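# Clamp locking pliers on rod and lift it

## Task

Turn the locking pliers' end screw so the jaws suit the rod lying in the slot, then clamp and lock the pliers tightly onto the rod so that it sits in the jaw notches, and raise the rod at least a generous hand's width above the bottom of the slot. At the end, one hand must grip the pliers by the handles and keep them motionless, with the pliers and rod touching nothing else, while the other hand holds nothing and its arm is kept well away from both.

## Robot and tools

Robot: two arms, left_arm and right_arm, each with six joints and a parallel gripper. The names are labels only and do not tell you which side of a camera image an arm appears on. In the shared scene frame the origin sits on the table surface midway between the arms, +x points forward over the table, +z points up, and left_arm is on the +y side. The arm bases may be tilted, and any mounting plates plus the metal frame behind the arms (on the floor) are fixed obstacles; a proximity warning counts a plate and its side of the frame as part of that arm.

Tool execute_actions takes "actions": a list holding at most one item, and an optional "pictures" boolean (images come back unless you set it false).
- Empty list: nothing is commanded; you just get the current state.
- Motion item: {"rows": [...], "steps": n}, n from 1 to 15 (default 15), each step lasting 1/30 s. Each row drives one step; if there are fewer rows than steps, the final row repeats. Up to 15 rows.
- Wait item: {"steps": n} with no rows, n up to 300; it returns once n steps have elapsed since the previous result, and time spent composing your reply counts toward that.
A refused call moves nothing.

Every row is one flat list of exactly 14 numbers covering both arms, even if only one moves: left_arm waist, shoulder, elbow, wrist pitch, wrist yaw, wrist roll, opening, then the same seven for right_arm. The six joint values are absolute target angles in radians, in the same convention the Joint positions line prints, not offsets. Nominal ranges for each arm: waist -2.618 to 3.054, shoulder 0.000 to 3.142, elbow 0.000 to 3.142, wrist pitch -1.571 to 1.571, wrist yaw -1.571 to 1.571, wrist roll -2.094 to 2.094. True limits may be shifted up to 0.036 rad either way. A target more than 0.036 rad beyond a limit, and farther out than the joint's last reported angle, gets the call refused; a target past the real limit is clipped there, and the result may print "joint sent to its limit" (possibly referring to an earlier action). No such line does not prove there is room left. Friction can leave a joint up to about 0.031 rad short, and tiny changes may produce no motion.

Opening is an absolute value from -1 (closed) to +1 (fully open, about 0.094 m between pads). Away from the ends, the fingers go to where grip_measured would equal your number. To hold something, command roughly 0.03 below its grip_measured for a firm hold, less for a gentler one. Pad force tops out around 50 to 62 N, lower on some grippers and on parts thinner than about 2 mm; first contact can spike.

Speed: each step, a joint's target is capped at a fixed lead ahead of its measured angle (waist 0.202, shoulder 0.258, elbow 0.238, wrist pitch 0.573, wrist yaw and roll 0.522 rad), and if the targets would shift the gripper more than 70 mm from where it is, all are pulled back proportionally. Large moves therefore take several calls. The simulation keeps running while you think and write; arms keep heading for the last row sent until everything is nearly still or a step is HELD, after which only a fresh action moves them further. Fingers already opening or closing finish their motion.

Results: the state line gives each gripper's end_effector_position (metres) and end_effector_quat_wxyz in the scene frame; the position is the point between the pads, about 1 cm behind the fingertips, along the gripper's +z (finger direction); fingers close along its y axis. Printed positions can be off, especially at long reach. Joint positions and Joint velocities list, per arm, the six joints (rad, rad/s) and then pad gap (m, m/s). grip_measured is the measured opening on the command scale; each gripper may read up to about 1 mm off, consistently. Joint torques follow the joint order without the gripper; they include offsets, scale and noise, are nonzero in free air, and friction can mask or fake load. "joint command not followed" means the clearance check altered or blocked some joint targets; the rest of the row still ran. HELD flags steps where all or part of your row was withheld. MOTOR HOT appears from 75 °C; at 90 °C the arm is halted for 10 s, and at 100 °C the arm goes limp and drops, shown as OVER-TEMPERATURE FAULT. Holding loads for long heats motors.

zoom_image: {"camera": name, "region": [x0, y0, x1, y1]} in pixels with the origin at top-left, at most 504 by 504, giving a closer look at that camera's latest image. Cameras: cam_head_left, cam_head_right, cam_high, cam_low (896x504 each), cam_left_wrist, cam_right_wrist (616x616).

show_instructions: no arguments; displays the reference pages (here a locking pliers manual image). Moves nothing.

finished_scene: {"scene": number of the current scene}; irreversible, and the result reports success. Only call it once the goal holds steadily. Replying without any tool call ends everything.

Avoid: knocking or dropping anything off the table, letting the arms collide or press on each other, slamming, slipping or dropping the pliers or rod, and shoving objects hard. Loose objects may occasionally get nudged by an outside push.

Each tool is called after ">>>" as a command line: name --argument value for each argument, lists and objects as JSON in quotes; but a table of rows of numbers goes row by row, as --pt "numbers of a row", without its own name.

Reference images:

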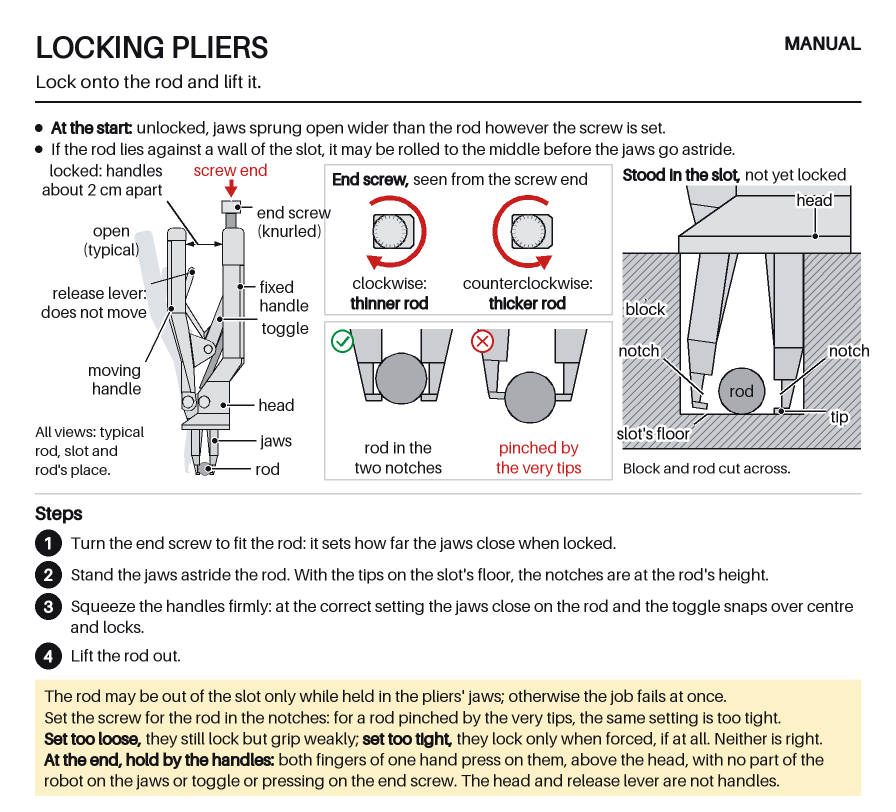

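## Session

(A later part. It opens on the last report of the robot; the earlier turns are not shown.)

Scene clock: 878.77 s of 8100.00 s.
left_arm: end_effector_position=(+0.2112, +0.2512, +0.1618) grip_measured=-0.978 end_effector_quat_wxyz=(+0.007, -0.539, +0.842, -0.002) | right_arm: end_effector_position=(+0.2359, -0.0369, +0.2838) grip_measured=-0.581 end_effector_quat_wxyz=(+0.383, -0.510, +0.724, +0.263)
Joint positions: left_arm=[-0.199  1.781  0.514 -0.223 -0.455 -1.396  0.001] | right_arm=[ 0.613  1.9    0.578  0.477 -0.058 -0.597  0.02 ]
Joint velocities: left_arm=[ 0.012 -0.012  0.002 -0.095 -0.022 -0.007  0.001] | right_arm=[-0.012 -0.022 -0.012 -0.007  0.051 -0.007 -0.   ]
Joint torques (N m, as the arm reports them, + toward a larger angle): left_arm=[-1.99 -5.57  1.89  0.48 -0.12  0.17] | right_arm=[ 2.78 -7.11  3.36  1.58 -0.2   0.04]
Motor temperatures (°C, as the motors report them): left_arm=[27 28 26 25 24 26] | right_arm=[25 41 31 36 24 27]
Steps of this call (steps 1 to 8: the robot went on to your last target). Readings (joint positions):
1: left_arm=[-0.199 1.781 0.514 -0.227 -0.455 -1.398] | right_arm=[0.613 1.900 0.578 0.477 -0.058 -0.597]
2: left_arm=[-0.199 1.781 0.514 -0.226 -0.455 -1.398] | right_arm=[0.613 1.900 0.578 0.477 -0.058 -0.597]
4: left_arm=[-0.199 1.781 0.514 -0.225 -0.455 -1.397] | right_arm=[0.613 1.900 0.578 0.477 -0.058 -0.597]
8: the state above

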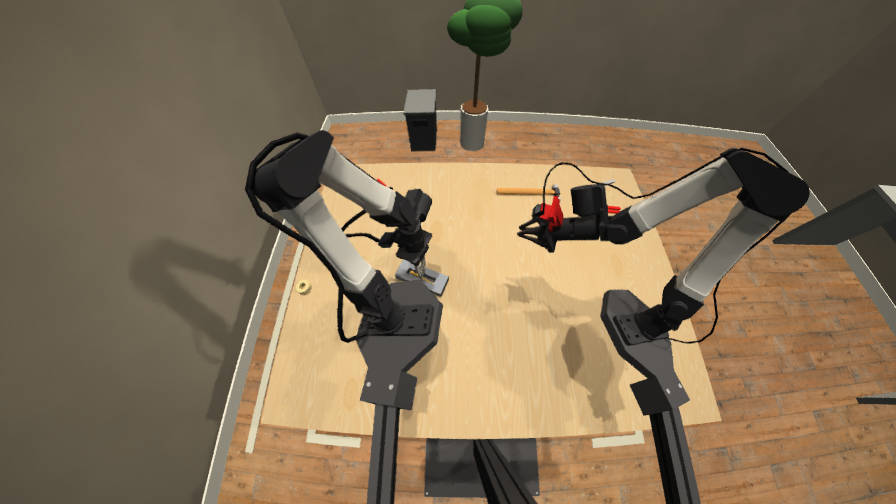

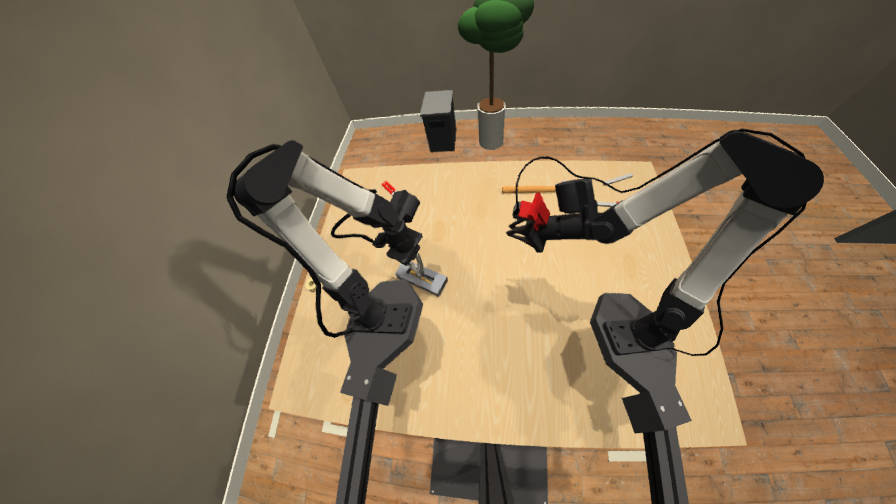

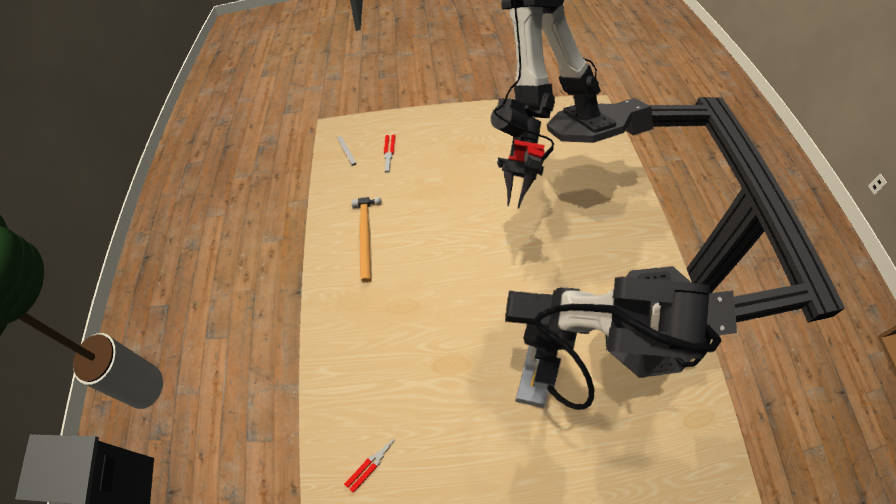

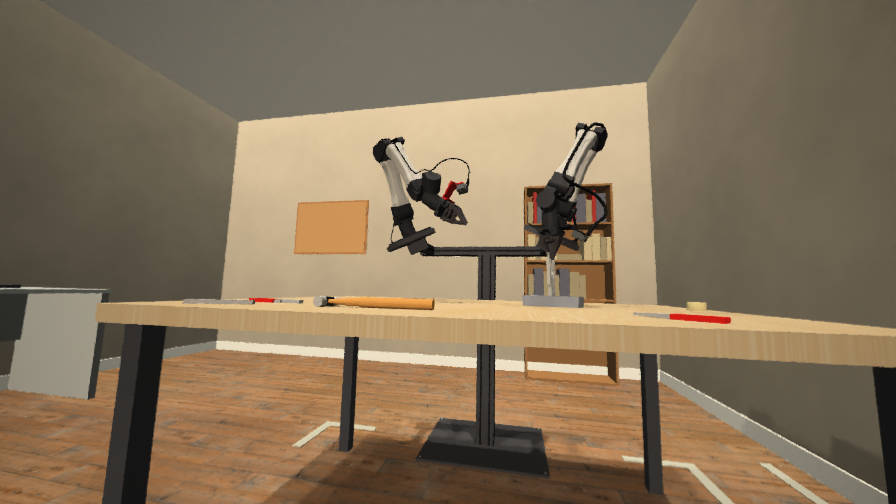

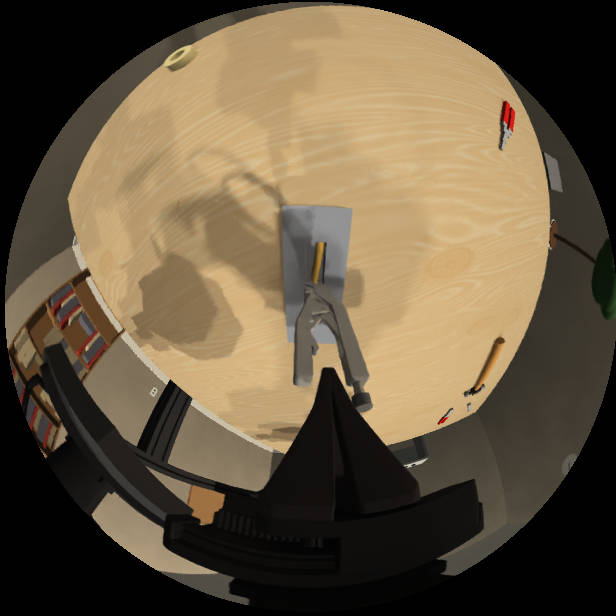

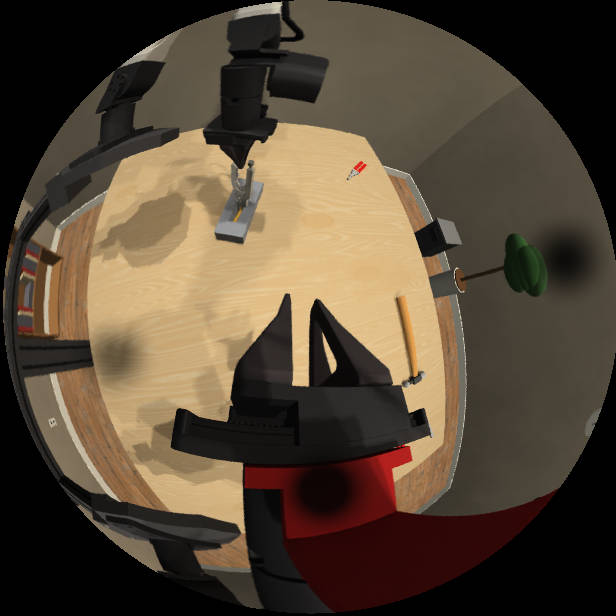

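>>> execute_actions --actions '[{"rows":[[-0.186,1.797,0.496,-0.24,-0.46,-1.39,-1,0.608,1.895,0.55,0.455,-0.05,-0.6,-0.58],[-0.186,1.797,0.496,-0.245,-0.46,-1.39,-1,0.608,1.895,0.55,0.455,-0.05,-0.6,-0.58],[-0.186,1.797,0.496,-0.25,-0.46,-1.39,-0.95,0.608,1.895,0.55,0.455,-0.05,-0.6,-0.58],[-0.186,1.797,0.496,-0.253,-0.46,-1.39,-0.93,0.608,1.895,0.55,0.455,-0.05,-0.6,-0.58],[-0.186,1.797,0.496,-0.256,-0.46,-1.39,-0.91,0.608,1.895,0.55,0.455,-0.05,-0.6,-0.58],[-0.186,1.797,0.496,-0.259,-0.46,-1.39,-0.89,0.608,1.895,0.55,0.455,-0.05,-0.6,-0.58],[-0.186,1.797,0.496,-0.262,-0.46,-1.39,-0.87,0.608,1.895,0.55,0.455,-0.05,-0.6,-0.58],[-0.186,1.797,0.496,-0.265,-0.46,-1.39,-0.85,0.608,1.895,0.55,0.455,-0.05,-0.6,-0.58],[-0.186,1.797,0.496,-0.265,-0.46,-1.39,-0.83,0.608,1.895,0.55,0.455,-0.05,-0.6,-0.58],[-0.186,1.797,0.496,-0.265,-0.46,-1.39,-0.81,0.608,1.895,0.55,0.455,-0.05,-0.6,-0.58],[-0.186,1.797,0.496,-0.265,-0.46,-1.39,-0.79,0.608,1.895,0.55,0.455,-0.05,-0.6,-0.58],[-0.186,1.797,0.496,-0.265,-0.46,-1.39,-0.77,0.608,1.895,0.55,0.455,-0.05,-0.6,-0.58],[-0.186,1.797,0.496,-0.265,-0.46,-1.39,-0.75,0.608,1.895,0.55,0.455,-0.05,-0.6,-0.58],[-0.186,1.797,0.496,-0.265,-0.46,-1.39,-0.73,0.608,1.895,0.55,0.455,-0.05,-0.6,-0.58]],"steps":15}]' --pictures false

>>> execute_actions --actions '[{"steps":10}]'

Scene clock: 890.77 s of 8100.00 s.
left_arm: end_effector_position=(+0.2061, +0.2526, +0.1618) grip_measured=-0.735 end_effector_quat_wxyz=(-0.000, -0.534, +0.845, +0.006) | right_arm: end_effector_position=(+0.2359, -0.0369, +0.2838) grip_measured=-0.581 end_effector_quat_wxyz=(+0.383, -0.510, +0.724, +0.263)
Joint positions: left_arm=[-0.199  1.781  0.514 -0.247 -0.455 -1.395  0.012] | right_arm=[ 0.613  1.9    0.578  0.477 -0.058 -0.597  0.02 ]
Joint velocities: left_arm=[-0.022 -0.012 -0.002 -0.022 -0.066  0.007  0.004] | right_arm=[ 0.002 -0.007  0.007 -0.095  0.022  0.051  0.001]
Joint torques (N m, as the arm reports them, + toward a larger angle): left_arm=[-1.99 -5.48  1.88  0.12 -0.12  0.13] | right_arm=[ 2.86 -7.3   3.37  1.56 -0.26  0.04]
Motor temperatures (°C, as the motors report them): left_arm=[27 28 26 25 24 26] | right_arm=[25 41 31 36 24 27]
Steps of this call (steps 1 to 15: the robot went on to your last target; steps 16 to 345: nothing new was sent; steps 346 to 360: all 15 steps of this action). Readings (joint positions):
346: left_arm=[-0.199 1.781 0.514 -0.223 -0.455 -1.396] | right_arm=[0.613 1.900 0.578 0.477 -0.058 -0.597]
347: left_arm=[-0.199 1.781 0.514 -0.224 -0.455 -1.396] | right_arm=[0.613 1.900 0.578 0.477 -0.058 -0.597]
349: left_arm=[-0.199 1.781 0.514 -0.228 -0.455 -1.396] | right_arm=[0.613 1.900 0.578 0.477 -0.058 -0.597]
353: left_arm=[-0.199 1.781 0.514 -0.237 -0.455 -1.396] | right_arm=[0.613 1.900 0.578 0.477 -0.058 -0.597]
360: the state above

Scene clock: 891.10 s of 8100.00 s.
left_arm: end_effector_position=(+0.2061, +0.2526, +0.1618) grip_measured=-0.733 end_effector_quat_wxyz=(-0.000, -0.533, +0.846, +0.006) | right_arm: end_effector_position=(+0.2359, -0.0369, +0.2838) grip_measured=-0.581 end_effector_quat_wxyz=(+0.383, -0.510, +0.724, +0.263)
Joint positions: left_arm=[-0.199  1.781  0.514 -0.247 -0.455 -1.393  0.013] | right_arm=[ 0.613  1.9    0.578  0.477 -0.058 -0.597  0.02 ]
Joint velocities: left_arm=[-0.012 -0.002 -0.007  0.007  0.037 -0.037  0.001] | right_arm=[ 0.017 -0.027 -0.007  0.007  0.066 -0.022 -0.   ]
Joint torques (N m, as the arm reports them, + toward a larger angle): left_arm=[-2.   -5.5   1.83  0.11 -0.12  0.11] | right_arm=[ 2.63 -7.18  3.29  1.6  -0.28  0.03]
Motor temperatures (°C, as the motors report them): left_arm=[27 28 26 25 24 26] | right_arm=[25 41 31 36 24 27]
Steps of this call (steps 1 to 10: the robot went on to your last target). Readings (joint positions):
1: left_arm=[-0.199 1.781 0.514 -0.247 -0.455 -1.395] | right_arm=[0.613 1.900 0.578 0.477 -0.058 -0.597]
2: left_arm=[-0.199 1.781 0.514 -0.247 -0.455 -1.394] | right_arm=[0.613 1.900 0.578 0.477 -0.058 -0.597]
4: left_arm=[-0.199 1.781 0.514 -0.247 -0.455 -1.394] | right_arm=[0.613 1.900 0.578 0.477 -0.058 -0.597]
8: left_arm=[-0.199 1.781 0.514 -0.247 -0.455 -1.393] | right_arm=[0.613 1.900 0.578 0.477 -0.058 -0.597]
10: the state above

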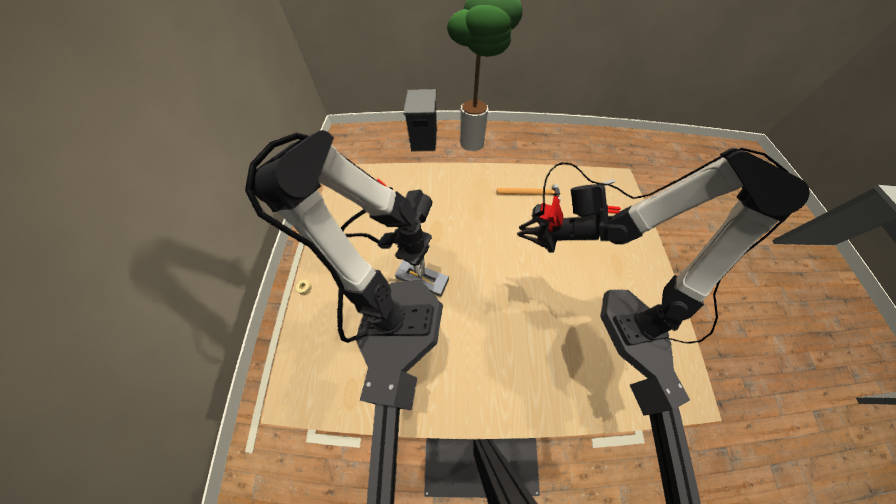

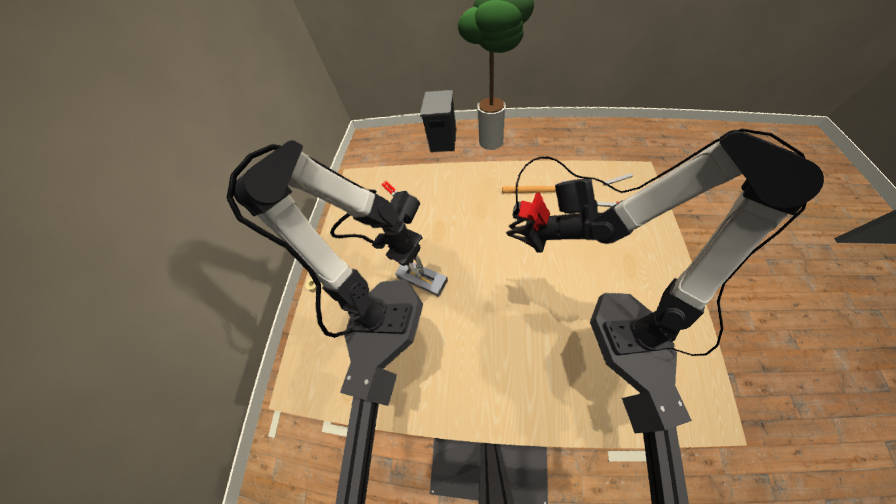

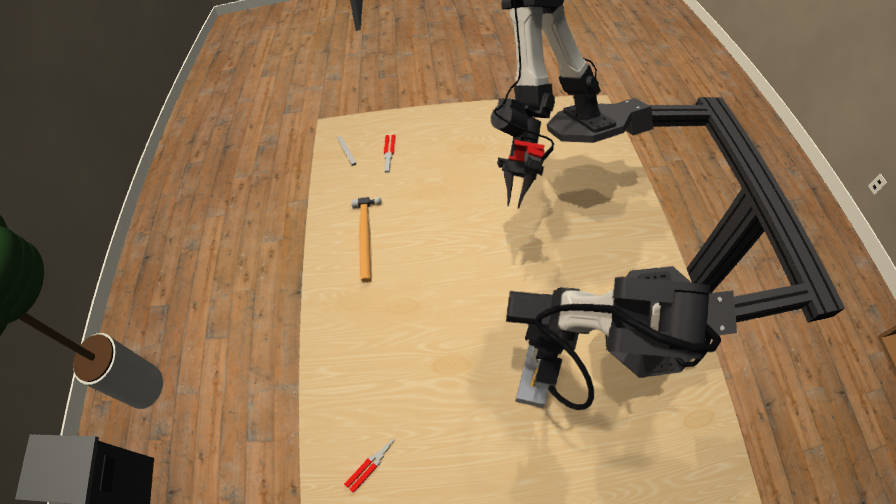

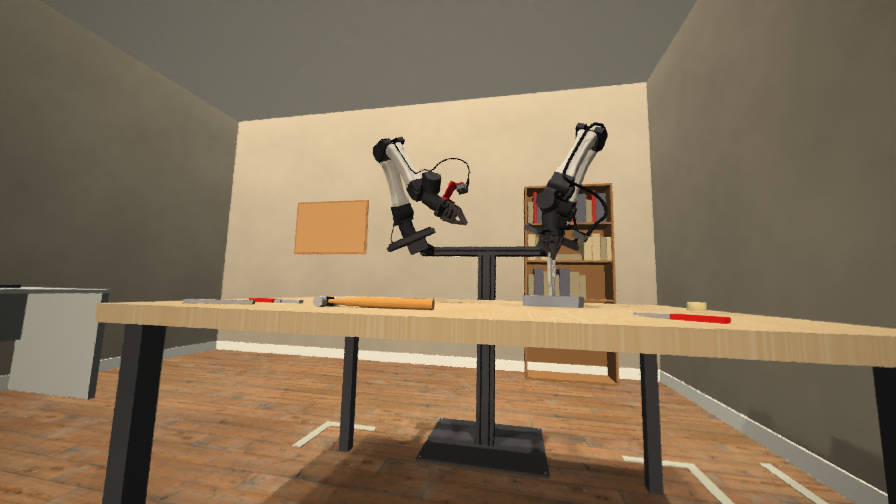

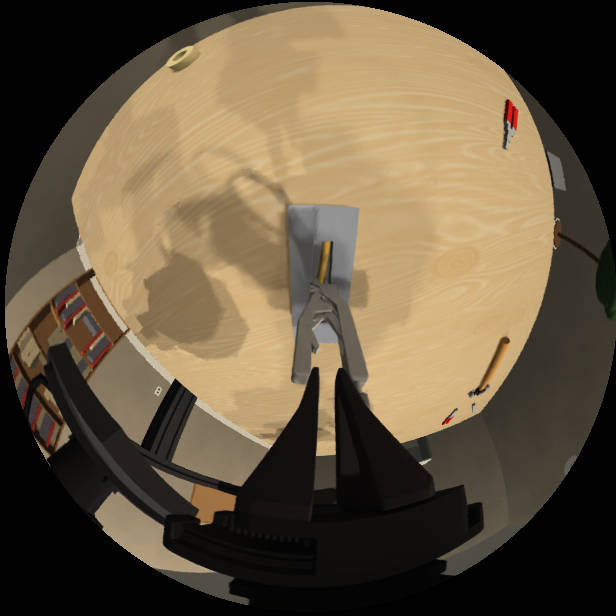

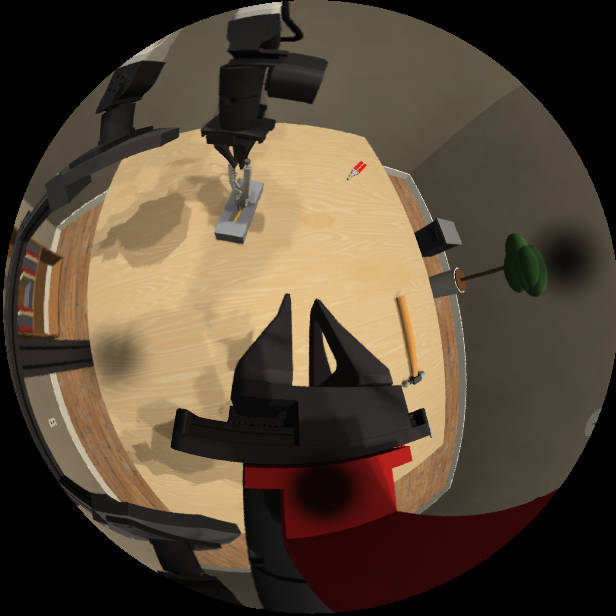

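>>> execute_actions --actions '[{"rows":[[-0.186,1.797,0.496,-0.245,-0.46,-1.39,-0.71,0.608,1.895,0.55,0.455,-0.05,-0.6,-0.58],[-0.186,1.797,0.496,-0.245,-0.46,-1.39,-0.69,0.608,1.895,0.55,0.455,-0.05,-0.6,-0.58],[-0.186,1.797,0.496,-0.245,-0.46,-1.39,-0.67,0.608,1.895,0.55,0.455,-0.05,-0.6,-0.58],[-0.186,1.797,0.496,-0.245,-0.46,-1.39,-0.65,0.608,1.895,0.55,0.455,-0.05,-0.6,-0.58],[-0.186,1.797,0.496,-0.245,-0.46,-1.39,-0.63,0.608,1.895,0.55,0.455,-0.05,-0.6,-0.58],[-0.186,1.797,0.496,-0.245,-0.46,-1.39,-0.61,0.608,1.895,0.55,0.455,-0.05,-0.6,-0.58],[-0.186,1.797,0.496,-0.245,-0.46,-1.39,-0.59,0.608,1.895,0.55,0.455,-0.05,-0.6,-0.58],[-0.186,1.797,0.496,-0.245,-0.46,-1.39,-0.57,0.608,1.895,0.55,0.455,-0.05,-0.6,-0.58],[-0.186,1.797,0.496,-0.245,-0.46,-1.39,-0.55,0.608,1.895,0.55,0.455,-0.05,-0.6,-0.58]],"steps":15}]'

>>> zoom_image --camera "cam_right_wrist" --region '[200, 140, 290, 240]'

Scene clock: 901.50 s of 8100.00 s.
left_arm: end_effector_position=(+0.2061, +0.2526, +0.1618) grip_measured=-0.552 end_effector_quat_wxyz=(-0.000, -0.533, +0.846, +0.006) | right_arm: end_effector_position=(+0.2359, -0.0369, +0.2838) grip_measured=-0.581 end_effector_quat_wxyz=(+0.383, -0.510, +0.724, +0.263)
Joint positions: left_arm=[-0.199  1.781  0.514 -0.247 -0.455 -1.393  0.021] | right_arm=[ 0.613  1.9    0.578  0.477 -0.058 -0.597  0.02 ]
Joint velocities: left_arm=[-0.007 -0.007 -0.012 -0.037  0.007 -0.051  0.   ] | right_arm=[ 0.012 -0.007 -0.007  0.037 -0.066  0.022  0.   ]
Joint torques (N m, as the arm reports them, + toward a larger angle): left_arm=[-1.99 -5.49  1.84  0.32 -0.12  0.13] | right_arm=[ 2.73 -7.21  3.47  1.63 -0.25  0.02]
Motor temperatures (°C, as the motors report them): left_arm=[27 28 26 25 24 26] | right_arm=[25 41 31 36 24 27]
Steps of this call (steps 1 to 15: the robot went on to your last target; steps 16 to 297: nothing new was sent; steps 298 to 312: all 15 steps of this action). Readings (joint positions):
298: left_arm=[-0.199 1.781 0.514 -0.247 -0.455 -1.393] | right_arm=[0.613 1.900 0.578 0.477 -0.058 -0.597]
299: left_arm=[-0.199 1.781 0.514 -0.247 -0.455 -1.393] | right_arm=[0.613 1.900 0.578 0.477 -0.058 -0.597]
301: left_arm=[-0.199 1.781 0.514 -0.247 -0.455 -1.393] | right_arm=[0.613 1.900 0.578 0.477 -0.058 -0.597]
305: left_arm=[-0.199 1.781 0.514 -0.247 -0.455 -1.393] | right_arm=[0.613 1.900 0.578 0.477 -0.058 -0.597]
312: the state above

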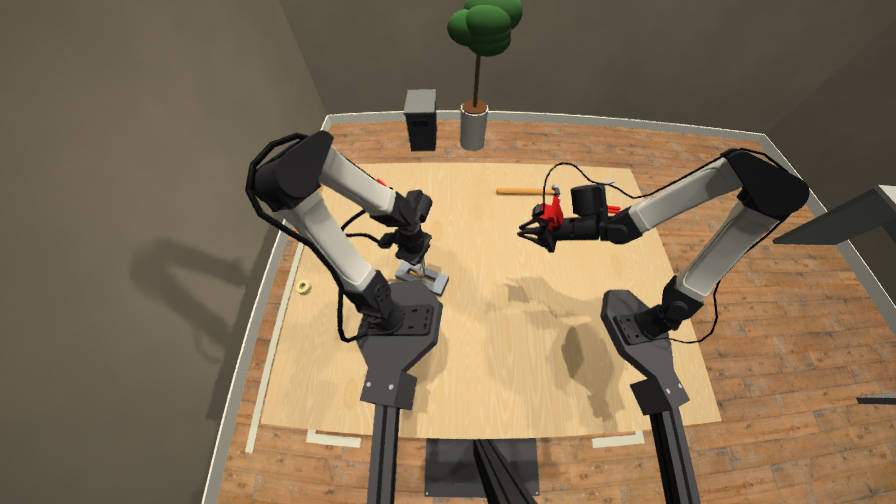

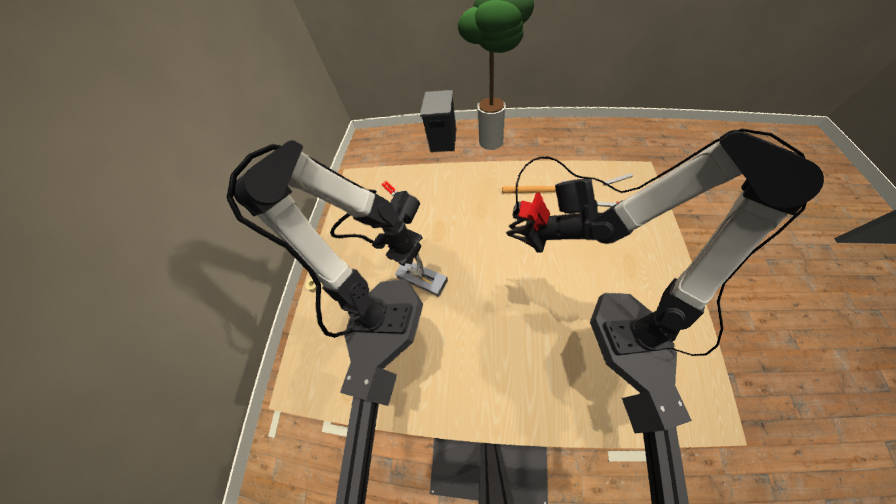

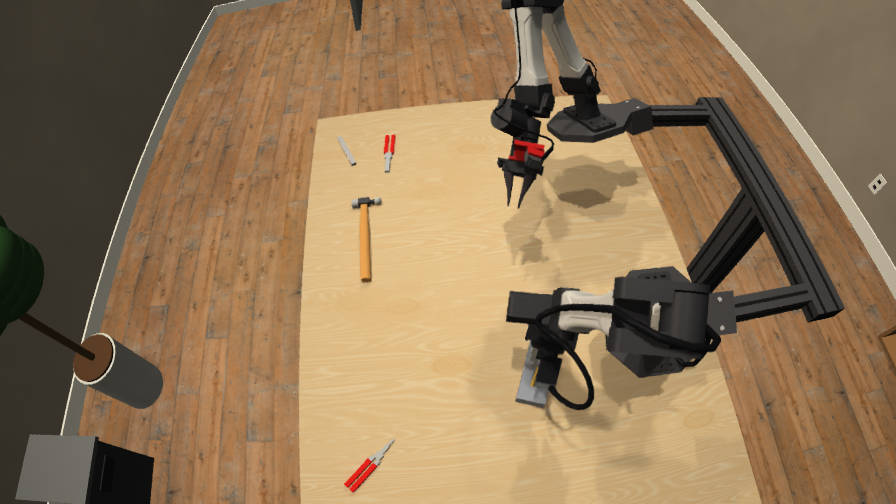

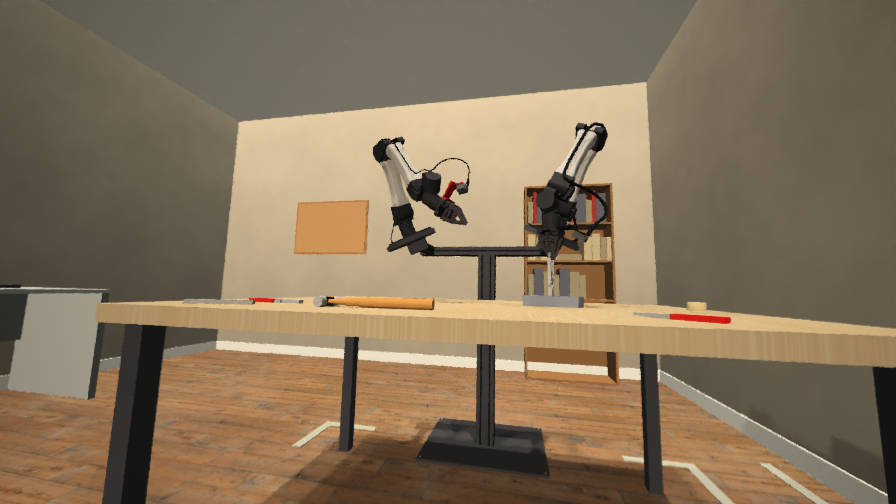

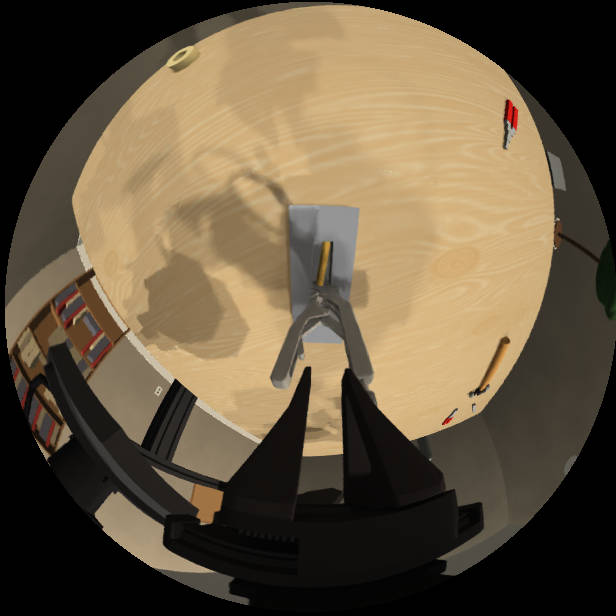

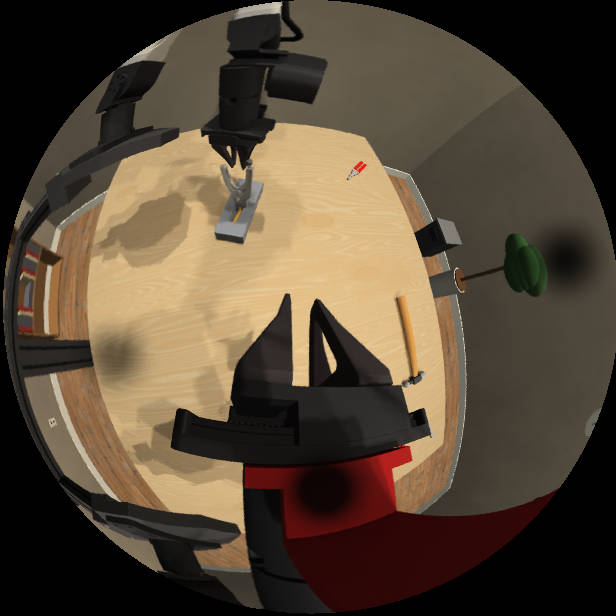

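Region (200, 140, 290, 240) of cam_right_wrist's 616x616 image, scaled by 5.040, with more detail than that image has; it fills the left 454 columns of this view, and the rest is white.

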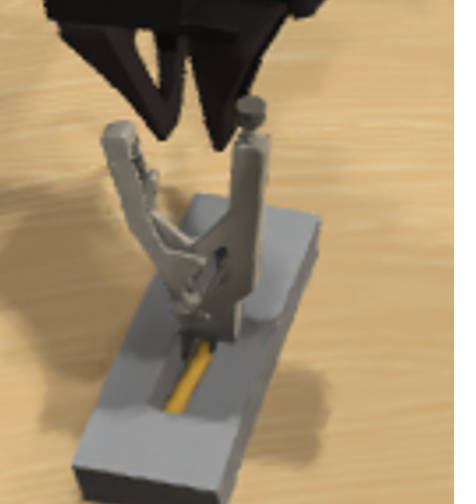

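>>> execute_actions --actions '[{"rows":[[-0.2,1.78,0.496,-0.27,-0.46,-1.39,-0.75,0.608,1.895,0.55,0.455,-0.05,-0.6,-0.58],[-0.21,1.765,0.52,-0.29,-0.46,-1.39,-0.8,0.608,1.895,0.55,0.455,-0.05,-0.6,-0.58],[-0.217,1.75,0.53,-0.31,-0.46,-1.39,-0.8,0.608,1.895,0.55,0.455,-0.05,-0.6,-0.58],[-0.224,1.735,0.53,-0.33,-0.46,-1.39,-0.8,0.608,1.895,0.55,0.455,-0.05,-0.6,-0.58],[-0.231,1.72,0.535,-0.35,-0.46,-1.39,-0.8,0.608,1.895,0.55,0.455,-0.05,-0.6,-0.58],[-0.238,1.705,0.535,-0.365,-0.46,-1.39,-0.8,0.608,1.895,0.55,0.455,-0.05,-0.6,-0.58],[-0.245,1.69,0.54,-0.38,-0.46,-1.39,-0.8,0.608,1.895,0.55,0.455,-0.05,-0.6,-0.58],[-0.252,1.675,0.54,-0.39,-0.46,-1.39,-0.8,0.608,1.895,0.55,0.455,-0.05,-0.6,-0.58],[-0.26,1.66,0.545,-0.39,-0.46,-1.39,-0.8,0.608,1.895,0.55,0.455,-0.05,-0.6,-0.58],[-0.265,1.655,0.55,-0.39,-0.46,-1.45,-0.8,0.608,1.895,0.55,0.455,-0.05,-0.6,-0.58]],"steps":15}]' --pictures false

>>> execute_actions --actions '[{"rows":[[-0.265,1.66,0.565,-0.39,-0.46,-1.45,-0.6,0.608,1.895,0.55,0.455,-0.05,-0.6,-0.58],[-0.265,1.67,0.575,-0.39,-0.46,-1.45,-0.45,0.608,1.895,0.55,0.455,-0.05,-0.6,-0.58],[-0.265,1.68,0.585,-0.39,-0.46,-1.45,-0.4,0.608,1.895,0.55,0.455,-0.05,-0.6,-0.58],[-0.265,1.69,0.595,-0.39,-0.46,-1.45,-0.4,0.608,1.895,0.55,0.455,-0.05,-0.6,-0.58],[-0.265,1.70,0.605,-0.39,-0.46,-1.45,-0.4,0.608,1.895,0.55,0.455,-0.05,-0.6,-0.58],[-0.265,1.71,0.605,-0.39,-0.46,-1.45,-0.4,0.608,1.895,0.55,0.455,-0.05,-0.6,-0.58],[-0.265,1.722,0.605,-0.39,-0.46,-1.45,-0.4,0.608,1.895,0.55,0.455,-0.05,-0.6,-0.58]],"steps":15}]'

>>> zoom_image --camera "cam_left_wrist" --region '[240, 260, 420, 440]'

Scene clock: 916.67 s of 8100.00 s.
left_arm: end_effector_position=(+0.2156, +0.2496, +0.1897) grip_measured=-0.798 end_effector_quat_wxyz=(+0.015, -0.533, +0.846, -0.014) | right_arm: end_effector_position=(+0.2359, -0.0369, +0.2838) grip_measured=-0.581 end_effector_quat_wxyz=(+0.383, -0.510, +0.724, +0.263)
Joint positions: left_arm=[-0.255  1.664  0.537 -0.361 -0.455 -1.43   0.009] | right_arm=[ 0.613  1.9    0.578  0.477 -0.058 -0.597  0.02 ]
Joint velocities: left_arm=[-0.007 -0.002 -0.012 -0.066 -0.051 -0.081 -0.001] | right_arm=[ 0.012  0.017 -0.017  0.022 -0.022 -0.022 -0.001]
Joint torques (N m, as the arm reports them, + toward a larger angle): left_arm=[-3.57 -7.3   5.54  0.19 -0.11  0.06] | right_arm=[ 2.75 -7.12  3.37  1.6  -0.23  0.03]
Motor temperatures (°C, as the motors report them): left_arm=[27 28 26 25 24 26] | right_arm=[25 41 31 36 24 27]
Steps of this call (steps 1 to 15: the robot went on to your last target; steps 16 to 440: nothing new was sent; steps 441 to 455: all 15 steps of this action). Readings (joint positions):
441: left_arm=[-0.199 1.781 0.514 -0.248 -0.455 -1.393] | right_arm=[0.613 1.900 0.578 0.477 -0.058 -0.597]
442: left_arm=[-0.199 1.781 0.514 -0.251 -0.455 -1.393] | right_arm=[0.613 1.900 0.578 0.477 -0.058 -0.597]
444: left_arm=[-0.203 1.772 0.514 -0.271 -0.455 -1.393] | right_arm=[0.613 1.900 0.578 0.477 -0.058 -0.597]
448: left_arm=[-0.229 1.714 0.517 -0.325 -0.455 -1.393] | right_arm=[0.613 1.900 0.578 0.477 -0.058 -0.597]
455: the state above

Scene clock: 917.17 s of 8100.00 s.
left_arm: end_effector_position=(+0.2276, +0.2457, +0.1899) grip_measured=-0.402 end_effector_quat_wxyz=(+0.013, -0.537, +0.843, -0.012) | right_arm: end_effector_position=(+0.2359, -0.0369, +0.2838) grip_measured=-0.581 end_effector_quat_wxyz=(+0.383, -0.510, +0.724, +0.263)
Joint positions: left_arm=[-0.255  1.707  0.594 -0.38  -0.455 -1.443  0.028] | right_arm=[ 0.613  1.9    0.578  0.477 -0.058 -0.597  0.02 ]
Joint velocities: left_arm=[-0.002  0.012  0.002  0.022  0.022 -0.066  0.001] | right_arm=[-0.012  0.007  0.007  0.022  0.007  0.007 -0.   ]
Joint torques (N m, as the arm reports them, + toward a larger angle): left_arm=[-3.75 -5.57  5.36  0.26 -0.11  0.04] | right_arm=[ 2.77 -7.21  3.48  1.6  -0.26  0.07]
Motor temperatures (°C, as the motors report them): left_arm=[27 28 26 25 24 26] | right_arm=[25 41 31 36 24 27]
Steps of this call (steps 1 to 15: all 15 steps of this action). Readings (joint positions):
1: left_arm=[-0.255 1.664 0.538 -0.365 -0.455 -1.433] | right_arm=[0.613 1.900 0.578 0.477 -0.058 -0.597]
2: left_arm=[-0.255 1.664 0.542 -0.371 -0.455 -1.435] | right_arm=[0.613 1.900 0.578 0.477 -0.058 -0.597]
4: left_arm=[-0.255 1.665 0.557 -0.378 -0.455 -1.438] | right_arm=[0.613 1.900 0.578 0.477 -0.058 -0.597]
8: left_arm=[-0.255 1.692 0.593 -0.379 -0.455 -1.441] | right_arm=[0.613 1.900 0.578 0.477 -0.058 -0.597]
15: the state above

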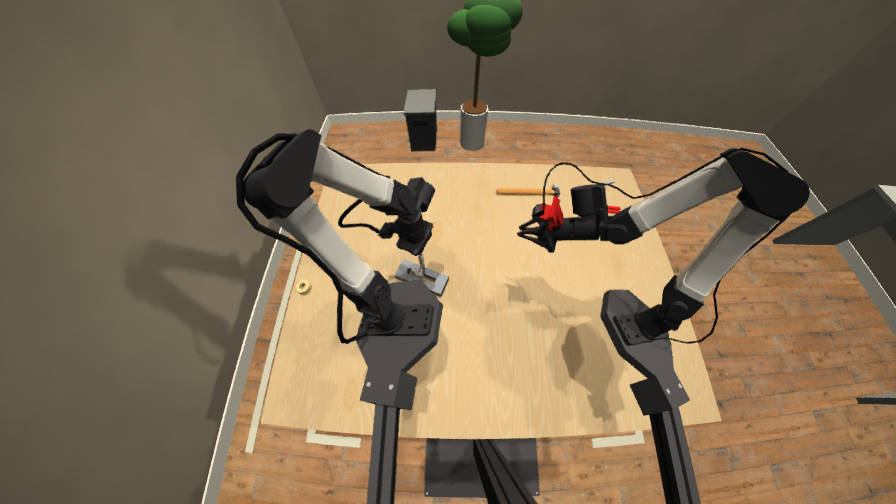

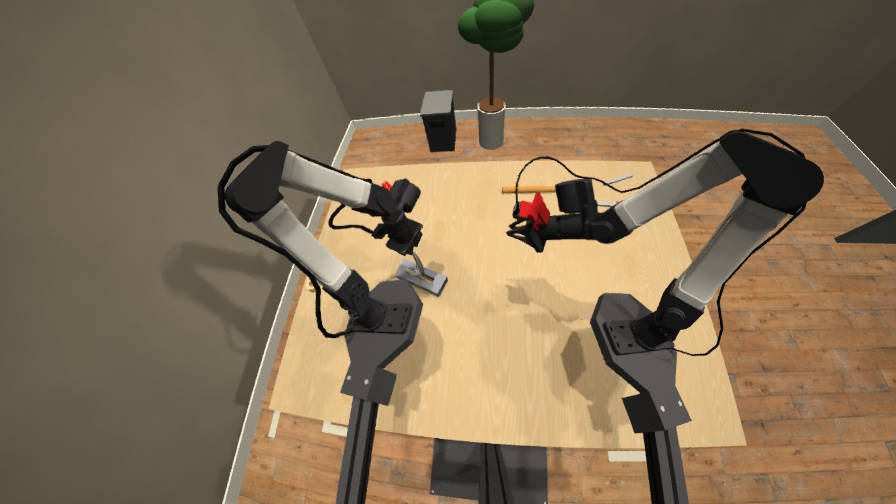

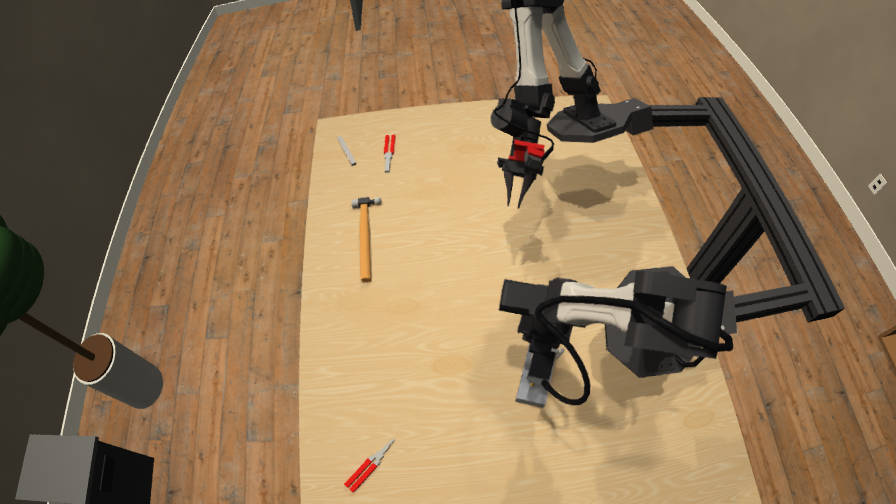

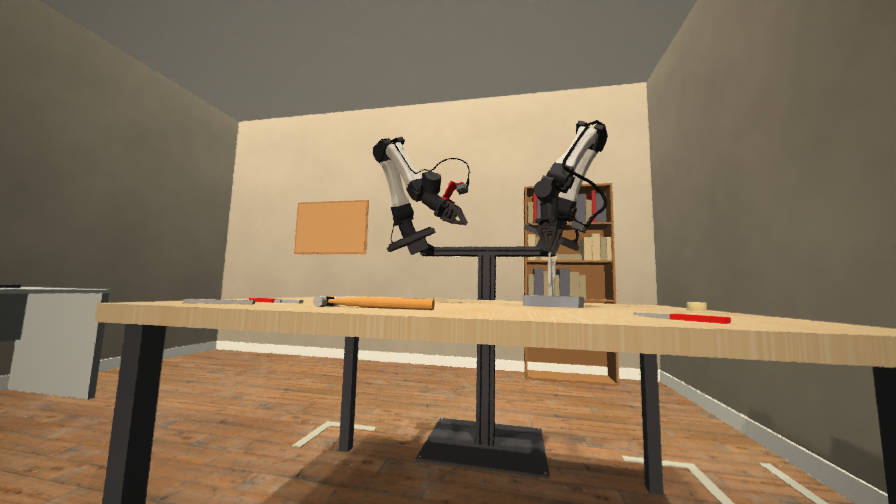

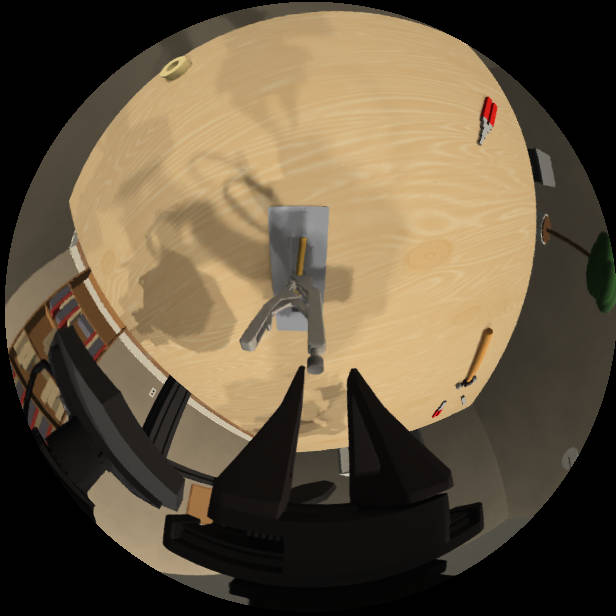

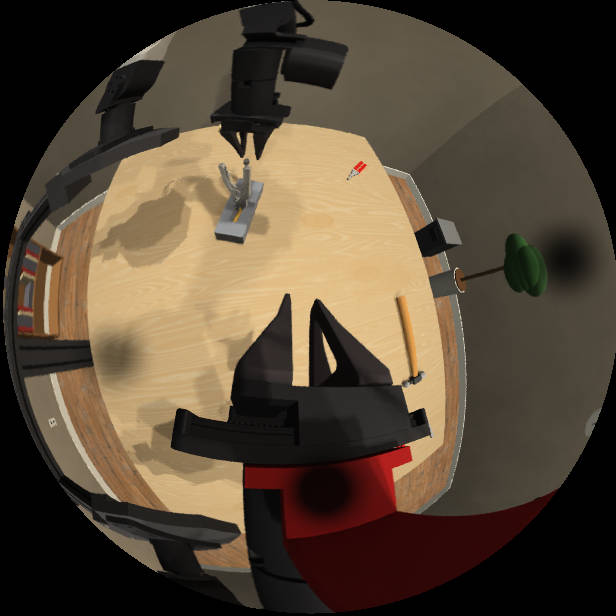

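Region (240, 260, 420, 440) of cam_left_wrist's 616x616 image, scaled by 2.800, with more detail than that image has.

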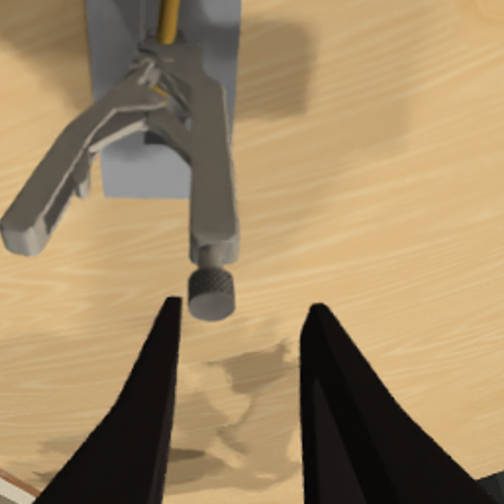

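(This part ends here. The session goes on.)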